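# Seat blue spool on a free post, restore frame

## Task

Place the blue spool upright and centred on a post that has nothing on it, and return the frame to its rests. Both must stay in place on their own, with no robot holding them. At the end, open the grippers and move the arms away.

## Robot and tools

Setup: three identical i2rt Big YAM arms, named arm1, arm2 and arm3. Each has six revolute joints, a two-finger gripper and a wrist camera. Two further cameras, cam_high and cam_low, are fixed in the room. Reach from the joint 1 axis is about 1.0 m at most. With joints 1 and 6 at zero and the hand level and pointing forward, the wrist camera rides on top of the hand and looks toward the fingertips.

Frames: one shared scene frame, origin on the floor, +z up. The point called hand lies midway between the fingertips. Its z axis runs along the fingers, and the fingers open and close along its y axis. Each robot's foot pose is used for hand poses but is never printed. The calls themselves never take poses; they take joint angles only.

Joints. All targets are absolute, never offsets from the current reading, and are given per robot by name:
- joint1_rad, -2.879 to 2.879: turns the whole arm about its foot. Positive is counter-clockwise seen from above. At 0 the arm extends the way its foot faces.
- joint2_rad, 0 to 3.141: shoulder. At 0 the upper arm lies roughly level, pointing back. Increasing it raises the arm and then brings it forward.
- joint3_rad, 0 to 3.019: elbow. At 0 the forearm is folded onto the upper arm. Increasing it opens the elbow.
- joint4_rad, -1.692 to 1.57: hand pitch. Positive tilts the fingers up.
- joint5_rad, -1.57 to 1.57: sideways swing of the hand. Positive goes to the arm's right.
- joint6_rad, -2.094 to 2.094: hand roll. Positive is clockwise when seen from behind the hand.
- gripper_m, 0 to 0.093 metres: the gap between the fingertips. Each finger pad pushes with roughly 50 to 62 N at most, and some pads push less.
A joint counts as arrived within about ±0.045, 0.14, 0.09, 0.055, 0.03 and 0.035 rad for joints 1 to 6, and ±0.003 m for the gripper.

Tools:
- execute_actions(actions, cameras). actions is a list holding at most one action object. Its keys are robot names, each mapping to {"joints": {...}} with any subset of the joint names above. Example: {"arm1": {"joints": {"gripper_m": 0.05}}, "arm2": {"joints": {"joint1_rad": 0.3}}}. Every commanded motion starts at once, but each can finish at a different time. Joints run at different speeds, so the hand may sweep a wide path between two postures. One action lasts 15 s at most. If any key is unknown or any value is out of range, the whole call is rejected and nothing moves. An empty list only returns the state and images. cameras takes names from arm1_cam_wrist, arm2_cam_wrist, arm3_cam_wrist, cam_high, cam_low or all. Leaving it out, passing null or passing ["all"] gives every camera; [] gives none. The pictures line lists the images in order, all taken when the call ends.
- wait(seconds), 0 to 10: commands nothing new. It returns the same state and images as an empty action.
- zoom_image(camera, region): shows a close-up of one camera's most recent full image. region is [x0, y0, x1, y1] in pixels, measured from the top-left corner, and may be at most 504 by 504.
- read_manual(section): returns the URDF licence texts only. It moves nothing.
- finished_scene(scene): closes the given scene number for good. The goal must already be met and must stay met.

Reading results. joint_status tells how each joint in your last accepted action ended.
- off_target: the joint stopped short of its target and may still be pushing.
- contact_stop or time_out: the joint normally gives up its target and holds where it stopped. A time_out joint can keep pushing toward its target, or toward a point capped at 0.375, 0.375, 0.113, 0.225, 0.075 and 0.3 rad from where it stands for joints 1 to 6. on_its_own then names it, and it may move by itself if the way clears. To stop the push, send the joint its reported position as the new target.
- 'joint command not followed': a safety check (self- and arm-to-arm clearance) refused that arm's joint targets. Usually a cause line follows. A gripper target in the same action still runs. Refused joints show not_followed, and the arm may keep retrying them on later actions until you send passable targets. Empty calls never show this line.
- on_its_own: lists what this call did not command. Its 'held at' value is a joint's held target, not its actual angle.
- MOTOR HOT appears from 85 °C. OVER-TEMPERATURE FAULT appears at 100 °C: the arm goes limp and drops until it cools, and unreached keys read limit_stop_at_motor_heat, so resend them. Holding loads or pushing warms the motors, even while you are thinking.
If any result reports a stop, later motion, wait and finished_scene calls in that same reply are skipped.

Cautions.
- A joint or robot left out of an action may still be driving toward an older target.
- A target very near the current reading may produce no motion.
- A joint holding a load up sinks gradually.
- The arms do not stop on contact; they keep pushing and can push hard. Avoid hard pushes, slams, drops and slips.
- A hard squeeze between two arms fails the run outright, and a hard collision may as well. The clearance check can act too late, and between arms it ignores fingers, gripper housings and wrist cameras. No state line reports arm-to-arm contact; an object touching a robot does not count.
- The arms do not wait for each other.
- Do not knock anything off the work area or onto the floor; that fails the task.
- Loose objects may get brief pushes from outside.
- The robot holds your last command while you think, so be deliberate.
- Finish by releasing everything and parking the arms clear before calling finished_scene.

Each tool is called after ">>>" in YAML: its name, and indented under it one key for each argument.

## Session

I'll start by looking at the scene.

>>> execute_actions:
  actions: []

Scene clock: 0.00 s.
Motor temperatures (°C, as the motors report them): arm1=[25 26 28 27 27 27] | arm2=[25 25 27 25 26 27] | arm3=[26 24 28 27 27 25]
arm1.joint_positions: joint1_rad=-0.209 joint2_rad=+0.549 joint3_rad=+1.413 joint4_rad=-1.199 joint5_rad=+0.108 joint6_rad=+0.055 gripper_m=+0.095
arm1.joint_status: not commanded
arm1.hand: x=+1.2379 y=+0.0731 z=+1.4322 quat_wxyz=(-0.101, +0.804, -0.155, -0.565) (m; scene frame)
arm2.joint_positions: joint1_rad=+0.428 joint2_rad=+0.634 joint3_rad=+1.457 joint4_rad=-1.287 joint5_rad=-0.043 joint6_rad=-0.226 gripper_m=+0.094
arm2.joint_status: not commanded
arm2.hand: x=-0.5215 y=+1.1358 z=+1.3887 quat_wxyz=(-0.489, -0.139, -0.839, +0.195) (m; scene frame)
arm3.joint_positions: joint1_rad=-0.019 joint2_rad=+0.447 joint3_rad=+1.331 joint4_rad=-1.269 joint5_rad=+0.187 joint6_rad=-0.475 gripper_m=+0.094
arm3.joint_status: not commanded
arm3.hand: x=-0.6123 y=-1.1100 z=+1.3691 quat_wxyz=(-0.551, +0.544, -0.626, -0.088) (m; scene frame)
pictures: arm1_cam_wrist, arm2_cam_wrist, arm3_cam_wrist, cam_high, cam_low
Images, in order (width x height): arm1_cam_wrist 504x504, arm2_cam_wrist 504x504, arm3_cam_wrist 504x504, cam_high 672x504, cam_low 672x504.

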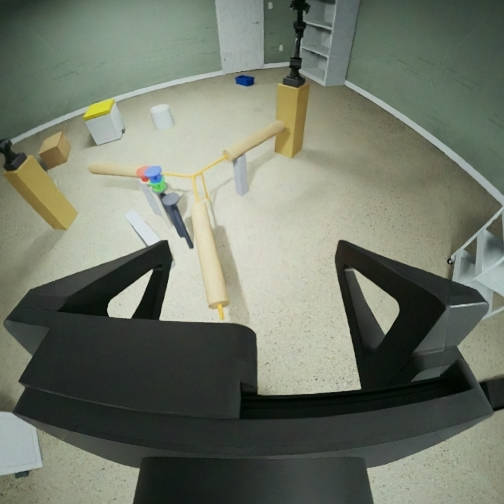

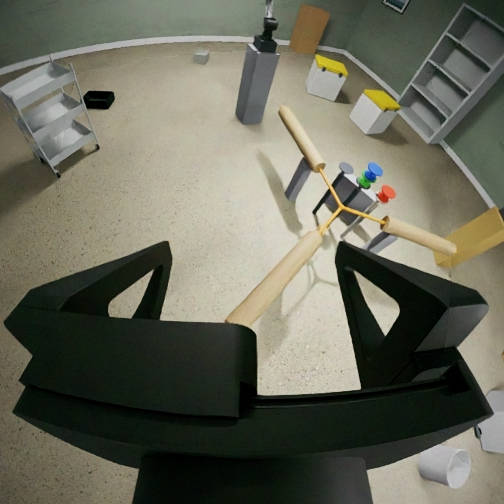

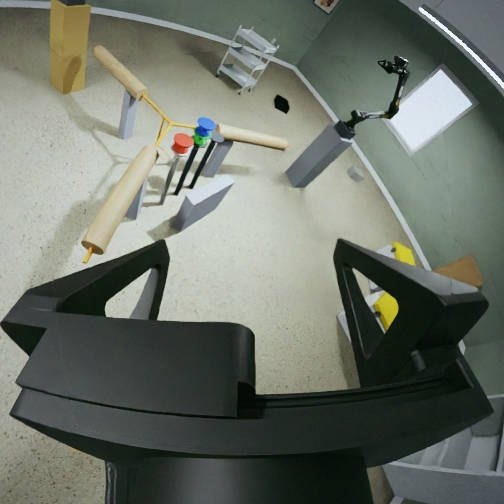

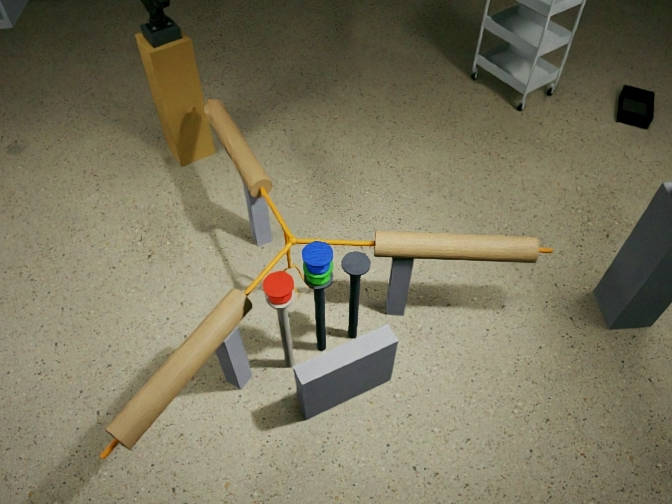

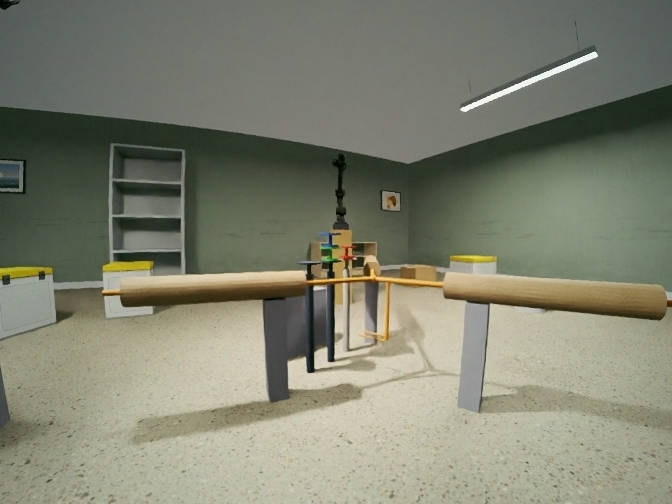

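>>> zoom_image:
  camera: "cam_high"
  region: [200, 160, 440, 400]

>>> zoom_image:
  camera: "cam_low"
  region: [250, 210, 450, 410]

Region (200, 160, 440, 400) of cam_high's 672x504 image, scaled by 2.100, with more detail than that image has.

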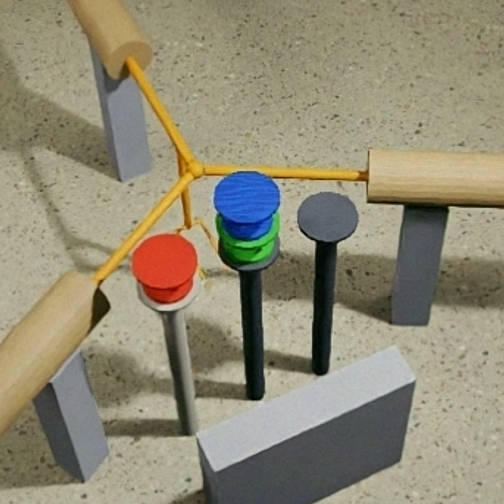

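Region (250, 210, 450, 410) of cam_low's 672x504 image, scaled by 2.520, with more detail than that image has.

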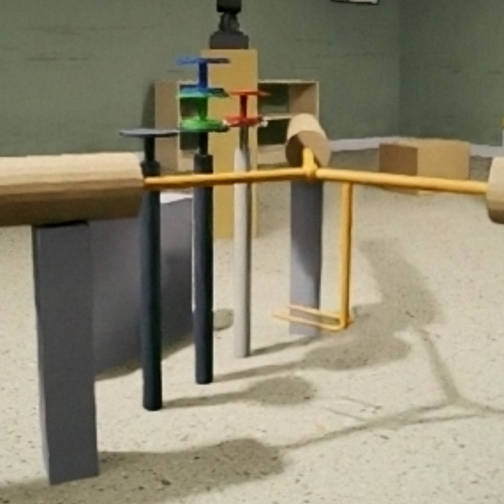

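>>> zoom_image:
  camera: "cam_high"
  region: [360, 180, 672, 340]

>>> zoom_image:
  camera: "cam_high"
  region: [60, 270, 280, 480]

>>> zoom_image:
  camera: "arm1_cam_wrist"
  region: [70, 100, 320, 330]

>>> zoom_image:
  camera: "arm3_cam_wrist"
  region: [60, 30, 310, 280]

>>> zoom_image:
  camera: "arm2_cam_wrist"
  region: [220, 90, 470, 340]

Region (360, 180, 672, 340) of cam_high's 672x504 image, scaled by 1.615, with more detail than that image has; it fills the top 258 rows of this view, and the rest is white.

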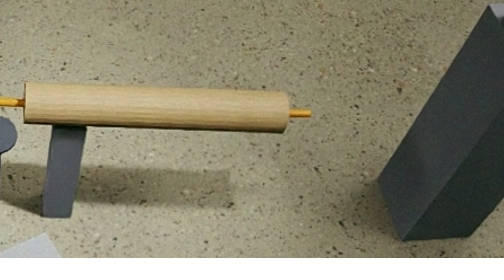

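Region (60, 270, 280, 480) of cam_high's 672x504 image, scaled by 2.291, with more detail than that image has; it fills the top 481 rows of this view, and the rest is white.

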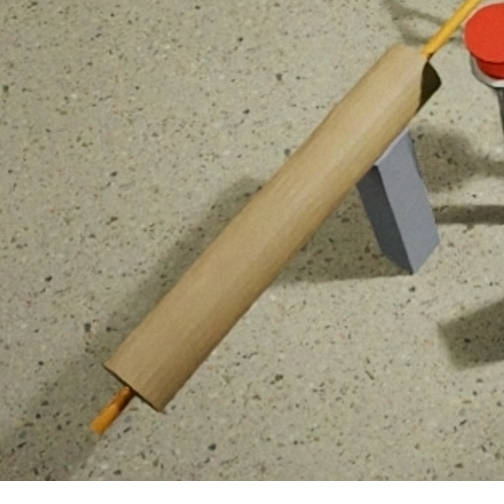

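Region (70, 100, 320, 330) of arm1_cam_wrist's 504x504 image, scaled by 2.016, with more detail than that image has; it fills the top 464 rows of this view, and the rest is white.

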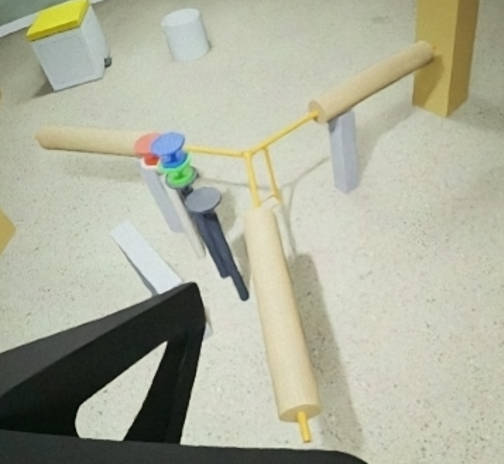

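Region (60, 30, 310, 280) of arm3_cam_wrist's 504x504 image, scaled by 2.016, with more detail than that image has.

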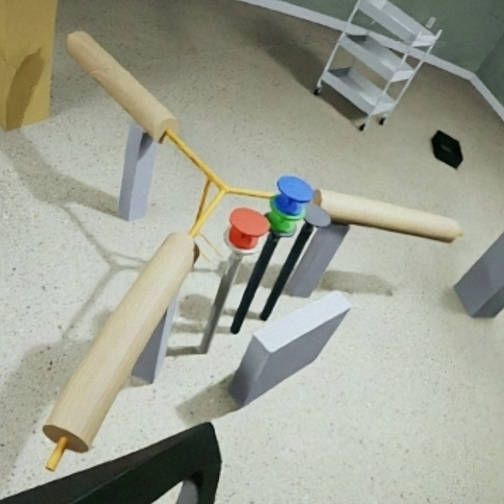

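Region (220, 90, 470, 340) of arm2_cam_wrist's 504x504 image, scaled by 2.016, with more detail than that image has.

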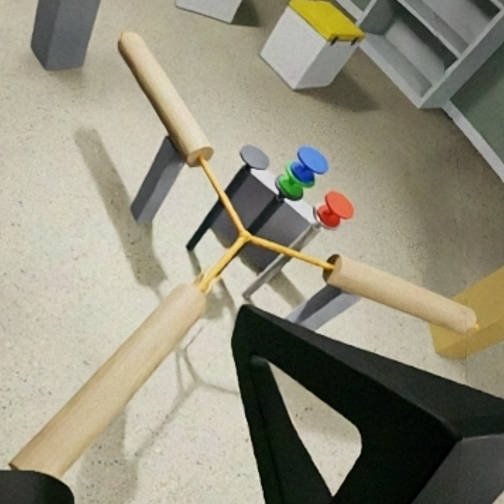

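>>> execute_actions:
  actions:
    - {"arm1": {"joints": {"joint1_rad": -0.141, "joint2_rad": 2.363, "joint3_rad": 1.508, "joint4_rad": -0.716, "joint5_rad": 0.0, "joint6_rad": -0.088, "gripper_m": 0.09}}, "arm2": {"joints": {"joint1_rad": 0.338, "joint2_rad": 1.957, "joint3_rad": 0.649, "joint4_rad": -0.263, "joint5_rad": 0.0, "joint6_rad": 0.46, "gripper_m": 0.09}}, "arm3": {"joints": {"joint1_rad": 0.335, "joint2_rad": 2.531, "joint3_rad": 1.964, "joint4_rad": -1.004, "joint5_rad": 0.0, "joint6_rad": 0.479, "gripper_m": 0.09}}}

Scene clock: 122.20 s.
Motor temperatures (°C, as the motors report them): arm1=[25 27 37 27 27 27] | arm2=[25 25 34 25 26 27] | arm3=[26 25 35 27 27 25]
arm1.joint_positions: joint1_rad=-0.146 joint2_rad=+2.364 joint3_rad=+1.501 joint4_rad=-0.726 joint5_rad=+0.003 joint6_rad=-0.080 gripper_m=+0.090
arm1.joint_status: all done
arm1.hand: x=+0.8807 y=+0.1101 z=+0.6416 quat_wxyz=(+0.001, +0.998, -0.054, +0.018) (m; scene frame)
arm2.joint_positions: joint1_rad=+0.344 joint2_rad=+1.956 joint3_rad=+0.642 joint4_rad=-0.274 joint5_rad=-0.004 joint6_rad=+0.451 gripper_m=+0.090
arm2.joint_status: all done
arm2.hand: x=-0.4748 y=+1.0556 z=+0.6501 quat_wxyz=(+0.007, -0.532, -0.847, +0.002) (m; scene frame)
arm3.joint_positions: joint1_rad=+0.327 joint2_rad=+2.530 joint3_rad=+1.954 joint4_rad=-0.999 joint5_rad=+0.002 joint6_rad=+0.467 gripper_m=+0.090
arm3.joint_status: all done
arm3.hand: x=-0.6234 y=-0.5750 z=+0.6427 quat_wxyz=(+0.003, +0.460, -0.888, +0.006) (m; scene frame)
pictures: arm1_cam_wrist, arm2_cam_wrist, arm3_cam_wrist, cam_high, cam_low
Images, in order (width x height): arm1_cam_wrist 504x504, arm2_cam_wrist 504x504, arm3_cam_wrist 504x504, cam_high 672x504, cam_low 672x504.

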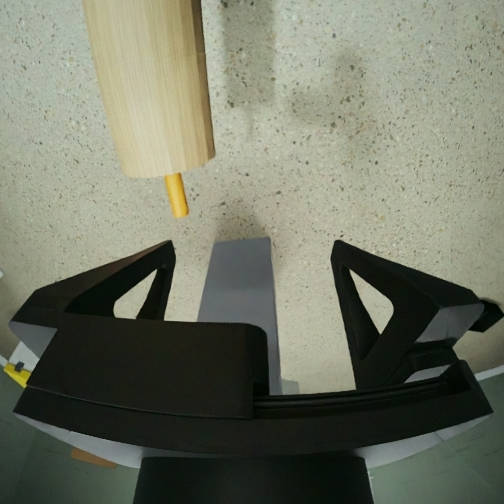

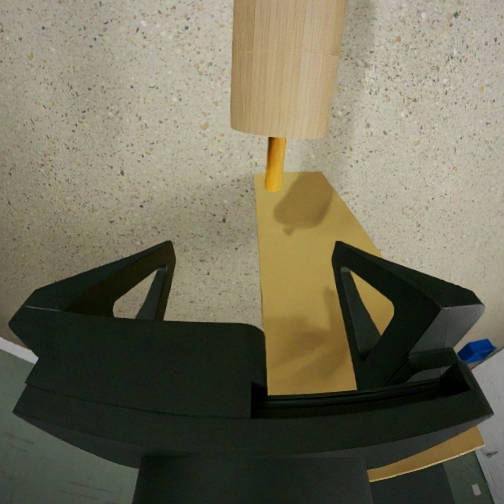

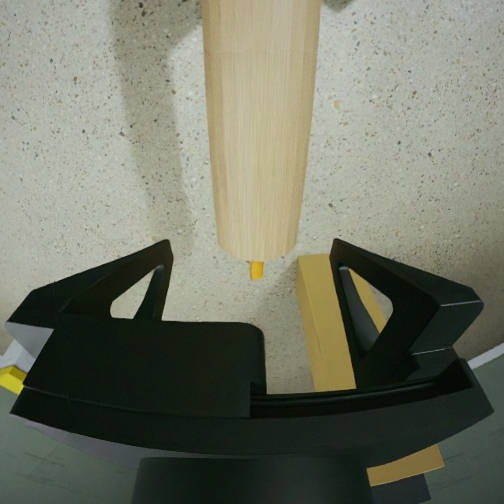

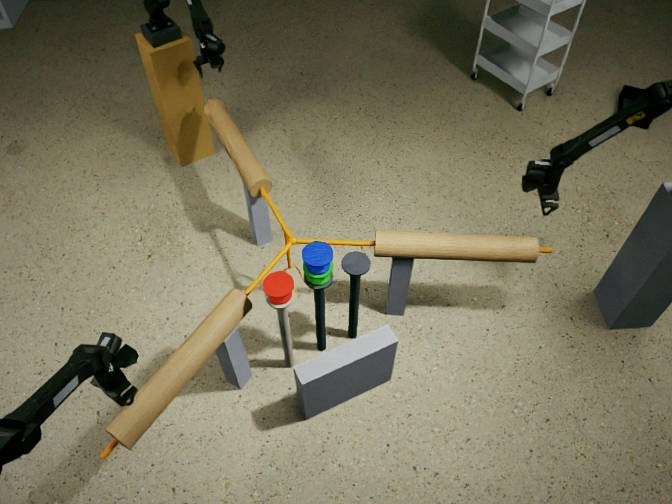

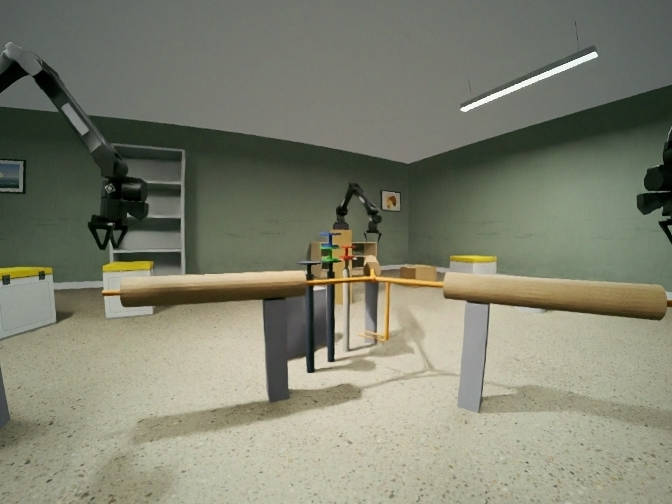

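>>> execute_actions:
  actions:
    - {"arm1": {"joints": {"joint1_rad": 0.047, "joint2_rad": 2.486, "joint3_rad": 1.318, "joint4_rad": -0.368, "joint5_rad": 0.0, "joint6_rad": 0.115}}, "arm2": {"joints": {"joint1_rad": 0.278, "joint2_rad": 2.337, "joint3_rad": 0.655, "joint4_rad": 0.129, "joint5_rad": 0.0, "joint6_rad": 0.418}}, "arm3": {"joints": {"joint1_rad": 0.478, "joint2_rad": 2.441, "joint3_rad": 1.336, "joint4_rad": -0.44, "joint5_rad": 0.0, "joint6_rad": 0.625}}}
  cameras: ["arm1_cam_wrist", "arm2_cam_wrist", "arm3_cam_wrist", "cam_low"]

Scene clock: 184.33 s.
Motor temperatures (°C, as the motors report them): arm1=[25 34 35 27 27 27] | arm2=[25 27 30 25 26 27] | arm3=[26 35 35 27 27 25]
arm1.joint_positions: joint1_rad=+0.044 joint2_rad=+2.502 joint3_rad=+1.305 joint4_rad=-0.382 joint5_rad=-0.001 joint6_rad=+0.107 gripper_m=+0.090
arm1.joint_status: all done
arm1.hand: x=+0.9515 y=-0.0009 z=+0.5316 quat_wxyz=(+0.001, +0.999, -0.053, +0.013) (m; scene frame)
arm2.joint_positions: joint1_rad=+0.278 joint2_rad=+2.341 joint3_rad=+0.655 joint4_rad=+0.118 joint5_rad=-0.003 joint6_rad=+0.427 gripper_m=+0.090
arm2.joint_status: all done
arm2.hand: x=-0.5107 y=+1.0581 z=+0.5391 quat_wxyz=(-0.002, -0.550, -0.835, +0.003) (m; scene frame)
arm3.joint_positions: joint1_rad=+0.478 joint2_rad=+2.446 joint3_rad=+1.332 joint4_rad=-0.452 joint5_rad=-0.002 joint6_rad=+0.614 gripper_m=+0.090
arm3.joint_status: all done
arm3.hand: x=-0.7270 y=-0.7325 z=+0.5383 quat_wxyz=(+0.002, +0.462, -0.887, +0.001) (m; scene frame)
pictures: arm1_cam_wrist, arm2_cam_wrist, arm3_cam_wrist, cam_low
Images, in order (width x height): arm1_cam_wrist 504x504, arm2_cam_wrist 504x504, arm3_cam_wrist 504x504, cam_low 672x504.

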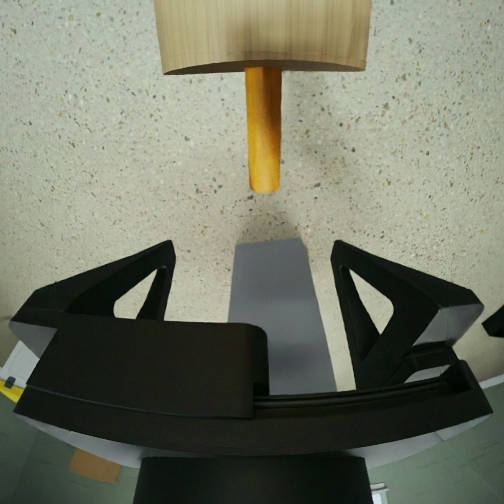

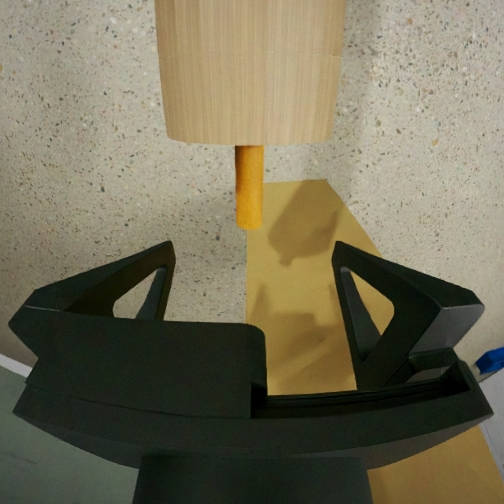

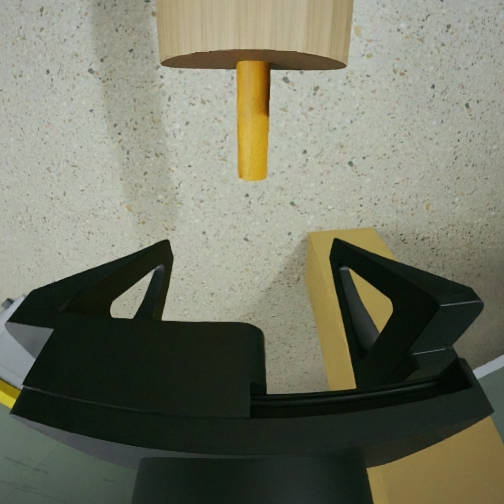

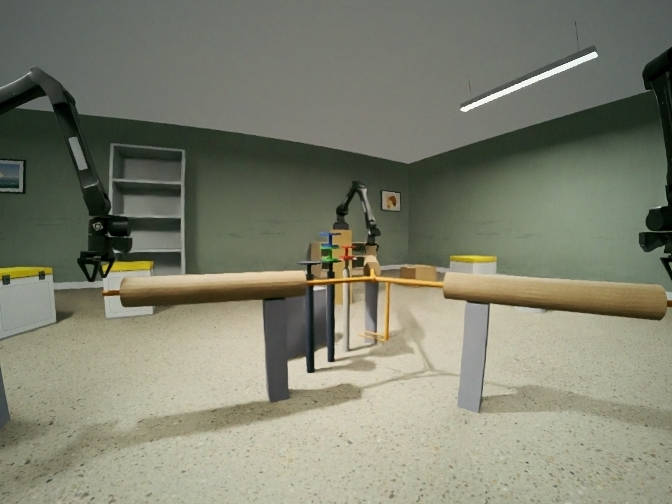

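>>> zoom_image:
  camera: "cam_low"
  region: [40, 200, 200, 320]

Region (40, 200, 200, 320) of cam_low's 672x504 image, scaled by 3.150, with more detail than that image has; it fills the top 378 rows of this view, and the rest is white.

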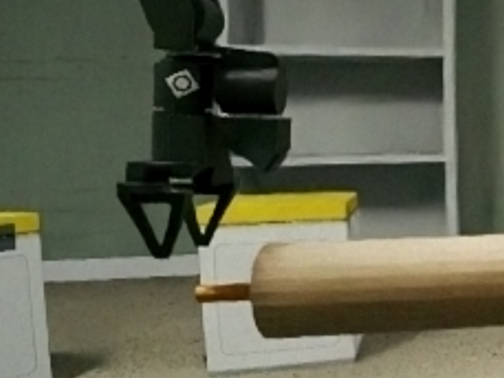

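>>> execute_actions:
  actions:
    - {"arm1": {"joints": {"joint1_rad": 0.032, "joint2_rad": 2.582, "joint3_rad": 1.432, "joint4_rad": -0.38, "joint6_rad": 0.09}}, "arm2": {"joints": {"joint1_rad": 0.27, "joint2_rad": 2.444, "joint3_rad": 0.726, "joint4_rad": 0.163, "joint6_rad": 0.415}}, "arm3": {"joints": {"joint1_rad": 0.449, "joint2_rad": 2.544, "joint3_rad": 1.458, "joint4_rad": -0.457, "joint6_rad": 0.58}}}
  cameras: []

>>> execute_actions:
  actions:
    - {"arm1": {"joints": {"joint1_rad": 0.021, "joint2_rad": 2.673, "joint3_rad": 1.546, "joint4_rad": -0.391, "joint6_rad": 0.08}}, "arm2": {"joints": {"joint1_rad": 0.264, "joint2_rad": 2.55, "joint3_rad": 0.799, "joint4_rad": 0.198, "joint6_rad": 0.408}}, "arm3": {"joints": {"joint1_rad": 0.421, "joint2_rad": 2.646, "joint3_rad": 1.577, "joint4_rad": -0.472, "joint6_rad": 0.552}}}
  cameras: ["arm1_cam_wrist", "arm2_cam_wrist", "arm3_cam_wrist", "cam_low"]

Scene clock: 272.80 s.
Motor temperatures (°C, as the motors report them): arm1=[25 37 33 27 27 27] | arm2=[25 28 29 25 26 27] | arm3=[26 35 32 27 27 25]
arm1.joint_positions: joint1_rad=+0.039 joint2_rad=+2.557 joint3_rad=+1.415 joint4_rad=-0.382 joint5_rad=-0.001 joint6_rad=+0.098 gripper_m=+0.090
arm1.joint_status: all done
arm1.hand: x=+0.9098 y=+0.0020 z=+0.5203 quat_wxyz=(+0.002, +0.999, -0.051, -0.015) (m; scene frame)
arm2.joint_positions: joint1_rad=+0.278 joint2_rad=+2.440 joint3_rad=+0.728 joint4_rad=+0.158 joint5_rad=-0.003 joint6_rad=+0.425 gripper_m=+0.090
arm2.joint_status: all done
arm2.hand: x=-0.5003 y=+1.0484 z=+0.5084 quat_wxyz=(-0.009, -0.548, -0.836, +0.004) (m; scene frame)
arm3.joint_positions: joint1_rad=+0.456 joint2_rad=+2.527 joint3_rad=+1.437 joint4_rad=-0.452 joint5_rad=-0.002 joint6_rad=+0.592 gripper_m=+0.090
arm3.joint_status: all done
arm3.hand: x=-0.7148 y=-0.7043 z=+0.5148 quat_wxyz=(-0.004, +0.462, -0.887, -0.009) (m; scene frame)
pictures: none
No camera images: the call's "cameras" was empty. Leave "cameras" out to get every camera's image.

Scene clock: 273.67 s.
Motor temperatures (°C, as the motors report them): arm1=[25 37 33 27 27 27] | arm2=[25 28 29 25 26 27] | arm3=[26 35 32 27 27 25]
arm1.joint_positions: joint1_rad=+0.026 joint2_rad=+2.660 joint3_rad=+1.521 joint4_rad=-0.382 joint5_rad=-0.001 joint6_rad=+0.088 gripper_m=+0.090
arm1.joint_status: all done
arm1.hand: x=+0.8953 y=+0.0092 z=+0.4833 quat_wxyz=(+0.002, +0.998, -0.053, -0.016) (m; scene frame)
arm2.joint_positions: joint1_rad=+0.273 joint2_rad=+2.547 joint3_rad=+0.802 joint4_rad=+0.192 joint5_rad=-0.003 joint6_rad=+0.417 gripper_m=+0.090
arm2.joint_status: all done
arm2.hand: x=-0.4967 y=+1.0426 z=+0.4738 quat_wxyz=(-0.009, -0.547, -0.837, +0.005) (m; scene frame)
arm3.joint_positions: joint1_rad=+0.425 joint2_rad=+2.633 joint3_rad=+1.554 joint4_rad=-0.463 joint5_rad=-0.002 joint6_rad=+0.563 gripper_m=+0.090
arm3.joint_status: all done
arm3.hand: x=-0.6968 y=-0.6863 z=+0.4789 quat_wxyz=(-0.004, +0.461, -0.887, -0.009) (m; scene frame)
pictures: arm1_cam_wrist, arm2_cam_wrist, arm3_cam_wrist, cam_low
Images, in order (width x height): arm1_cam_wrist 504x504, arm2_cam_wrist 504x504, arm3_cam_wrist 504x504, cam_low 672x504.

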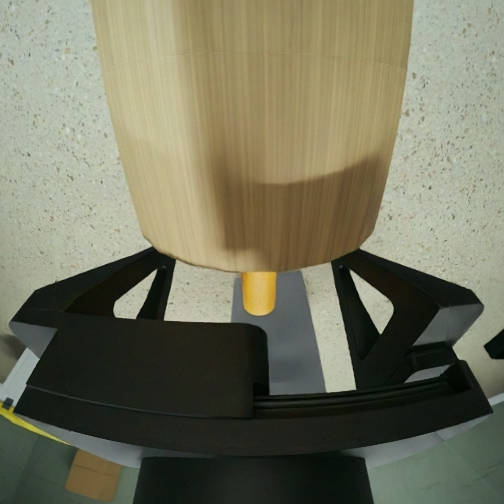

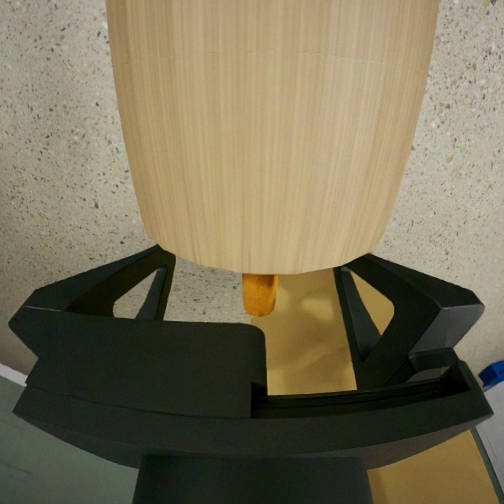

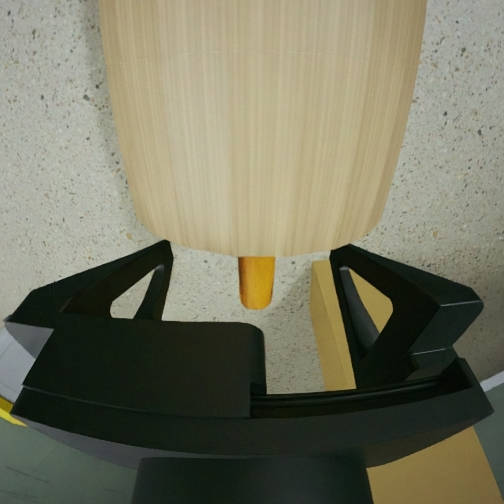

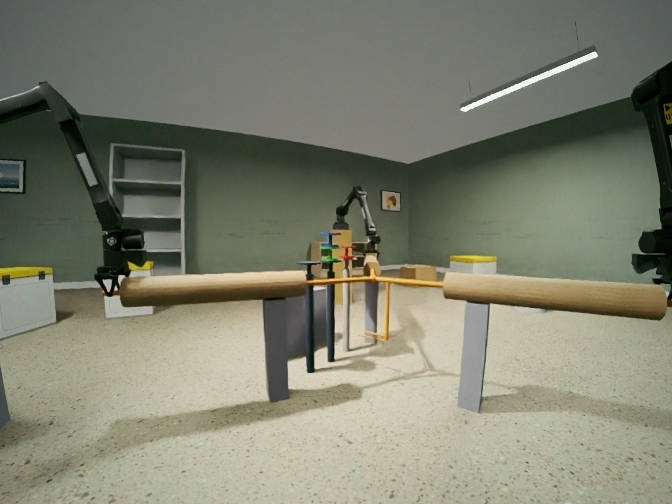

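>>> execute_actions:
  actions: []
  cameras: ["cam_low"]

>>> zoom_image:
  camera: "cam_low"
  region: [40, 200, 200, 320]

Scene clock: 277.73 s.
Motor temperatures (°C, as the motors report them): arm1=[25 37 34 27 27 27] | arm2=[25 28 29 25 26 27] | arm3=[26 35 32 27 27 25]
arm1.joint_positions: joint1_rad=+0.026 joint2_rad=+2.660 joint3_rad=+1.521 joint4_rad=-0.382 joint5_rad=-0.001 joint6_rad=+0.088 gripper_m=+0.090
arm1.joint_status: all done
arm1.hand: x=+0.8953 y=+0.0092 z=+0.4833 quat_wxyz=(+0.002, +0.998, -0.053, -0.016) (m; scene frame)
arm2.joint_positions: joint1_rad=+0.273 joint2_rad=+2.547 joint3_rad=+0.802 joint4_rad=+0.192 joint5_rad=-0.003 joint6_rad=+0.417 gripper_m=+0.090
arm2.joint_status: all done
arm2.hand: x=-0.4967 y=+1.0426 z=+0.4738 quat_wxyz=(-0.009, -0.547, -0.837, +0.005) (m; scene frame)
arm3.joint_positions: joint1_rad=+0.425 joint2_rad=+2.633 joint3_rad=+1.554 joint4_rad=-0.463 joint5_rad=-0.002 joint6_rad=+0.563 gripper_m=+0.090
arm3.joint_status: all done
arm3.hand: x=-0.6968 y=-0.6863 z=+0.4789 quat_wxyz=(-0.004, +0.461, -0.887, -0.009) (m; scene frame)
pictures: cam_low
Images, in order (width x height): cam_low 672x504.

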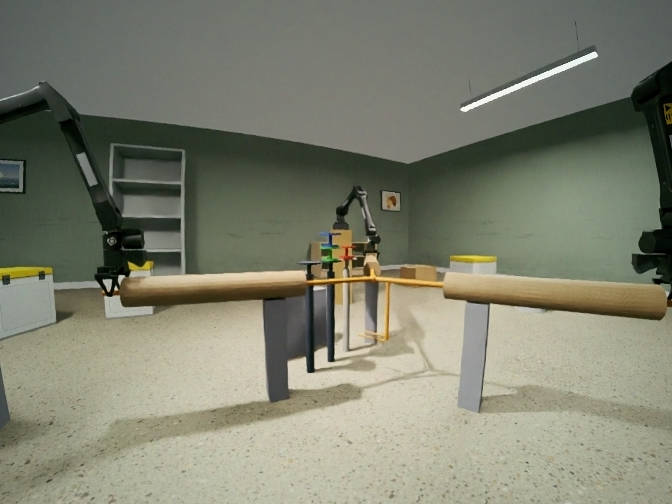

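Region (40, 200, 200, 320) of cam_low's 672x504 image, scaled by 3.150, with more detail than that image has; it fills the top 378 rows of this view, and the rest is white.

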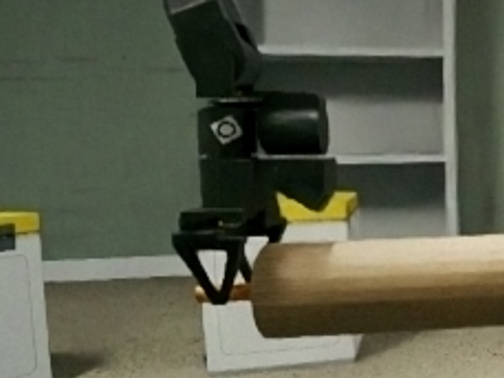

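>>> execute_actions:
  actions:
    - {"arm1": {"joints": {"joint2_rad": 2.698, "joint3_rad": 1.559, "joint4_rad": -0.413}}, "arm2": {"joints": {"joint1_rad": 0.258, "joint2_rad": 2.558, "joint3_rad": 0.79, "joint4_rad": 0.177}}, "arm3": {"joints": {"joint2_rad": 2.664, "joint3_rad": 1.594, "joint4_rad": -0.491}}}
  cameras: ["arm1_cam_wrist", "arm2_cam_wrist", "arm3_cam_wrist", "cam_low"]

Scene clock: 290.50 s.
Motor temperatures (°C, as the motors report them): arm1=[25 37 34 27 27 27] | arm2=[25 28 29 25 26 27] | arm3=[26 35 33 27 27 25]
arm1.joint_positions: joint1_rad=+0.026 joint2_rad=+2.672 joint3_rad=+1.533 joint4_rad=-0.400 joint5_rad=-0.001 joint6_rad=+0.088 gripper_m=+0.090
arm1.joint_status: all done
arm1.hand: x=+0.8984 y=+0.0092 z=+0.4787 quat_wxyz=(+0.002, +0.999, -0.053, -0.007) (m; scene frame)
arm2.joint_positions: joint1_rad=+0.267 joint2_rad=+2.547 joint3_rad=+0.802 joint4_rad=+0.186 joint5_rad=-0.003 joint6_rad=+0.417 gripper_m=+0.090
arm2.joint_status: all done
arm2.hand: x=-0.4992 y=+1.0423 z=+0.4738 quat_wxyz=(-0.006, -0.550, -0.835, +0.004) (m; scene frame)
arm3.joint_positions: joint1_rad=+0.425 joint2_rad=+2.638 joint3_rad=+1.567 joint4_rad=-0.480 joint5_rad=-0.002 joint6_rad=+0.563 gripper_m=+0.090
arm3.joint_status: all done
arm3.hand: x=-0.6968 y=-0.6855 z=+0.4784 quat_wxyz=(-0.002, +0.461, -0.887, -0.005) (m; scene frame)
pictures: arm1_cam_wrist, arm2_cam_wrist, arm3_cam_wrist, cam_low
Images, in order (width x height): arm1_cam_wrist 504x504, arm2_cam_wrist 504x504, arm3_cam_wrist 504x504, cam_low 672x504.

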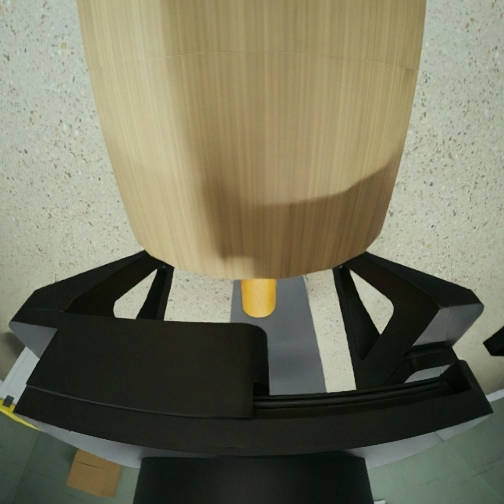

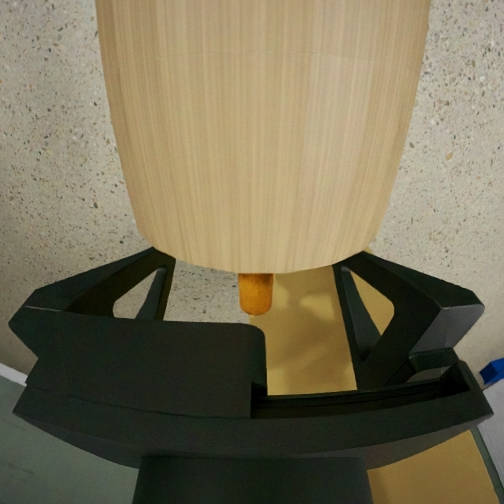

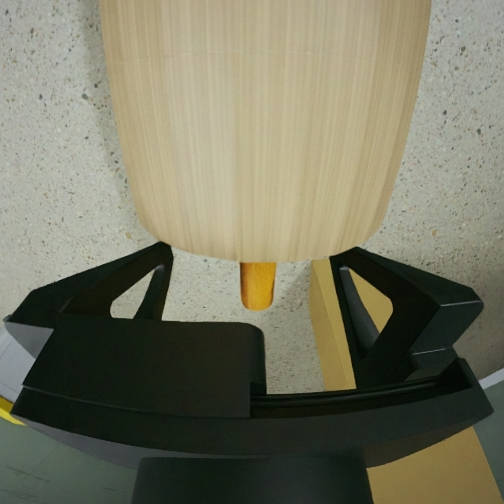

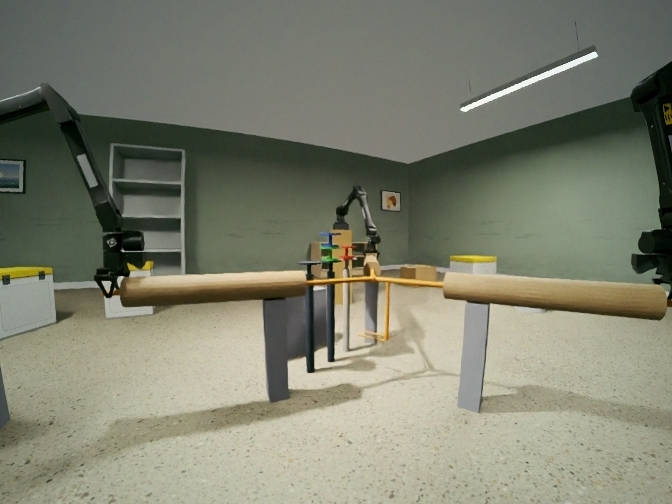

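>>> execute_actions:
  actions:
    - {"arm1": {"joints": {"joint2_rad": 2.714}}, "arm2": {"joints": {"joint2_rad": 2.584}}, "arm3": {"joints": {"joint2_rad": 2.68}}}
  cameras: ["cam_low"]

>>> zoom_image:
  camera: "cam_low"
  region: [40, 200, 200, 320]

Scene clock: 298.53 s.
Motor temperatures (°C, as the motors report them): arm1=[25 37 34 27 27 27] | arm2=[25 28 29 25 26 27] | arm3=[26 35 33 27 27 25]
arm1.joint_positions: joint1_rad=+0.026 joint2_rad=+2.691 joint3_rad=+1.534 joint4_rad=-0.400 joint5_rad=-0.001 joint6_rad=+0.088 gripper_m=+0.090
arm1.joint_status: all done
arm1.hand: x=+0.9072 y=+0.0090 z=+0.4689 quat_wxyz=(+0.002, +0.999, -0.053, +0.002) (m; scene frame)
arm2.joint_positions: joint1_rad=+0.267 joint2_rad=+2.575 joint3_rad=+0.799 joint4_rad=+0.185 joint5_rad=-0.003 joint6_rad=+0.417 gripper_m=+0.090
arm2.joint_status: all done
arm2.hand: x=-0.5104 y=+1.0525 z=+0.4660 quat_wxyz=(+0.009, -0.550, -0.835, +0.002) (m; scene frame)
arm3.joint_positions: joint1_rad=+0.425 joint2_rad=+2.659 joint3_rad=+1.569 joint4_rad=-0.480 joint5_rad=-0.002 joint6_rad=+0.563 gripper_m=+0.090
arm3.joint_status: all done
arm3.hand: x=-0.6972 y=-0.6939 z=+0.4673 quat_wxyz=(+0.003, +0.461, -0.887, +0.003) (m; scene frame)
pictures: cam_low
Images, in order (width x height): cam_low 672x504.

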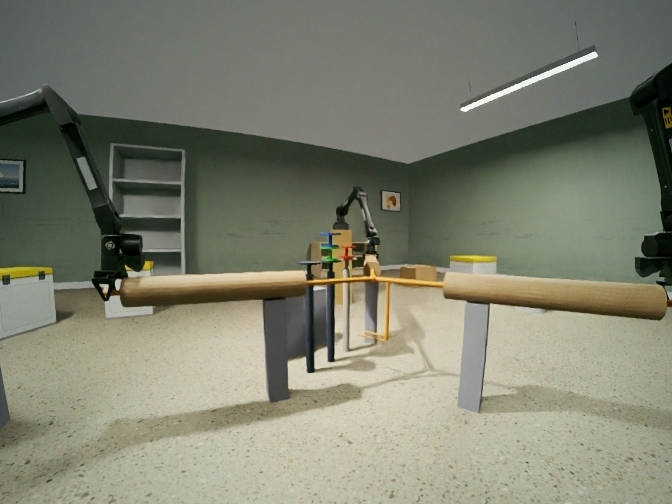

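Region (40, 200, 200, 320) of cam_low's 672x504 image, scaled by 3.150, with more detail than that image has; it fills the top 378 rows of this view, and the rest is white.

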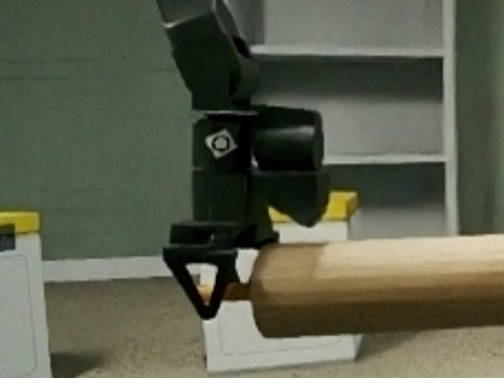

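>>> execute_actions:
  actions:
    - {"arm1": {"joints": {"gripper_m": 0.0}}, "arm2": {"joints": {"gripper_m": 0.0}}, "arm3": {"joints": {"gripper_m": 0.0}}}
  cameras: ["arm1_cam_wrist", "arm2_cam_wrist", "arm3_cam_wrist"]

Scene clock: 302.23 s.
Motor temperatures (°C, as the motors report them): arm1=[25 37 34 27 27 27] | arm2=[25 28 30 25 26 27] | arm3=[26 35 33 27 27 25]
arm1.joint_positions: joint1_rad=+0.025 joint2_rad=+2.692 joint3_rad=+1.536 joint4_rad=-0.401 joint5_rad=+0.004 joint6_rad=+0.066 gripper_m=+0.019
arm1.joint_status: gripper_m off_target (ended at +0.019, target +0.000)
arm1.hand: x=+0.9064 y=+0.0105 z=+0.4688 quat_wxyz=(-0.001, +0.999, -0.042, +0.001) (m; scene frame)
arm2.joint_positions: joint1_rad=+0.266 joint2_rad=+2.575 joint3_rad=+0.800 joint4_rad=+0.185 joint5_rad=-0.006 joint6_rad=+0.417 gripper_m=+0.019
arm2.joint_status: gripper_m off_target (ended at +0.019, target +0.000)
arm2.hand: x=-0.5098 y=+1.0525 z=+0.4660 quat_wxyz=(+0.009, -0.550, -0.835, +0.000) (m; scene frame)
arm3.joint_positions: joint1_rad=+0.425 joint2_rad=+2.660 joint3_rad=+1.570 joint4_rad=-0.484 joint5_rad=-0.002 joint6_rad=+0.563 gripper_m=+0.019
arm3.joint_status: gripper_m off_target (ended at +0.019, target +0.000)
arm3.hand: x=-0.6972 y=-0.6947 z=+0.4671 quat_wxyz=(+0.004, +0.461, -0.887, +0.005) (m; scene frame)
pictures: arm1_cam_wrist, arm2_cam_wrist, arm3_cam_wrist
Images, in order (width x height): arm1_cam_wrist 504x504, arm2_cam_wrist 504x504, arm3_cam_wrist 504x504.

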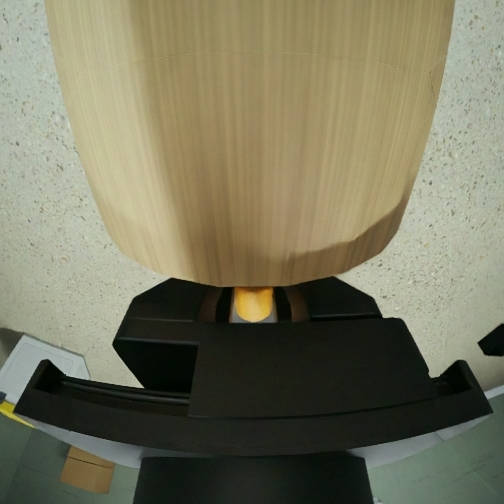

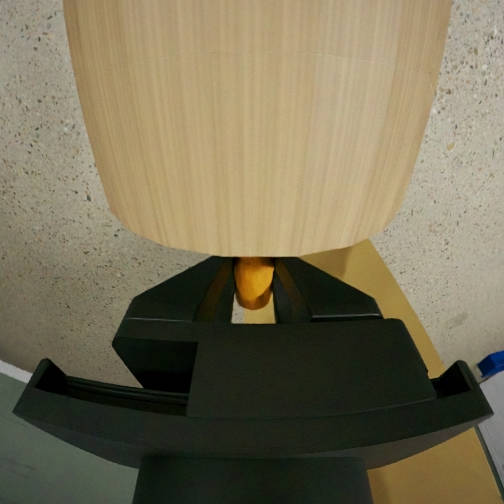

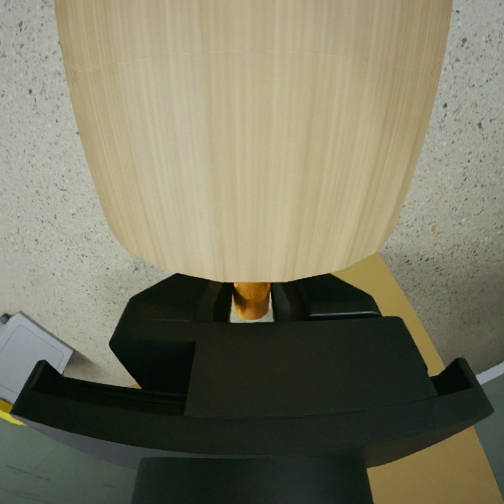

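>>> execute_actions:
  actions:
    - {"arm1": {"joints": {"joint2_rad": 2.49, "joint3_rad": 1.432, "joint4_rad": -0.472}}, "arm2": {"joints": {"joint2_rad": 2.315, "joint3_rad": 0.68, "joint4_rad": 0.054}}, "arm3": {"joints": {"joint2_rad": 2.465, "joint3_rad": 1.482, "joint4_rad": -0.568}}}
  cameras: ["cam_low"]

Scene clock: 368.37 s.
Motor temperatures (°C, as the motors report them): arm1=[25 38 34 27 27 27] | arm2=[25 28 29 25 26 27] | arm3=[26 36 33 27 27 25]
arm1.joint_positions: joint1_rad=+0.023 joint2_rad=+2.518 joint3_rad=+1.429 joint4_rad=-0.463 joint5_rad=+0.003 joint6_rad=+0.063 gripper_m=+0.019
arm1.joint_status: all done
arm1.hand: x=+0.9048 y=+0.0118 z=+0.5424 quat_wxyz=(-0.001, +0.999, -0.042, -0.001) (m; scene frame)
arm2.joint_positions: joint1_rad=+0.259 joint2_rad=+2.332 joint3_rad=+0.678 joint4_rad=+0.058 joint5_rad=-0.006 joint6_rad=+0.410 gripper_m=+0.019
arm2.joint_status: all done
arm2.hand: x=-0.5114 y=+1.0519 z=+0.5408 quat_wxyz=(+0.011, -0.550, -0.835, +0.000) (m; scene frame)
arm3.joint_positions: joint1_rad=+0.426 joint2_rad=+2.483 joint3_rad=+1.474 joint4_rad=-0.570 joint5_rad=-0.003 joint6_rad=+0.563 gripper_m=+0.019
arm3.joint_status: all done
arm3.hand: x=-0.6982 y=-0.6940 z=+0.5455 quat_wxyz=(+0.005, +0.462, -0.887, +0.006) (m; scene frame)
pictures: cam_low
Images, in order (width x height): cam_low 672x504.

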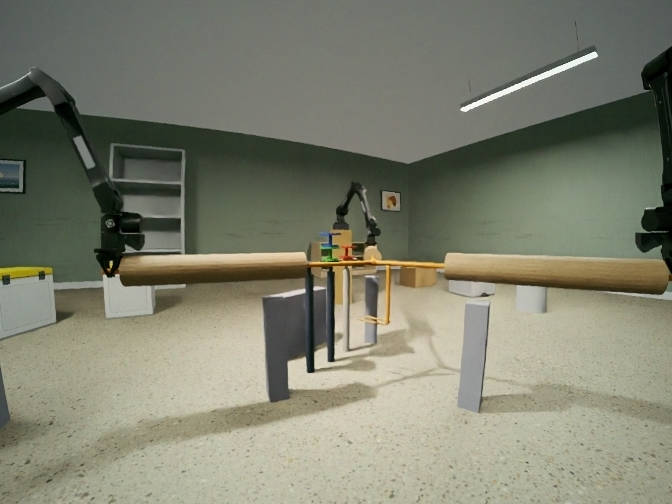

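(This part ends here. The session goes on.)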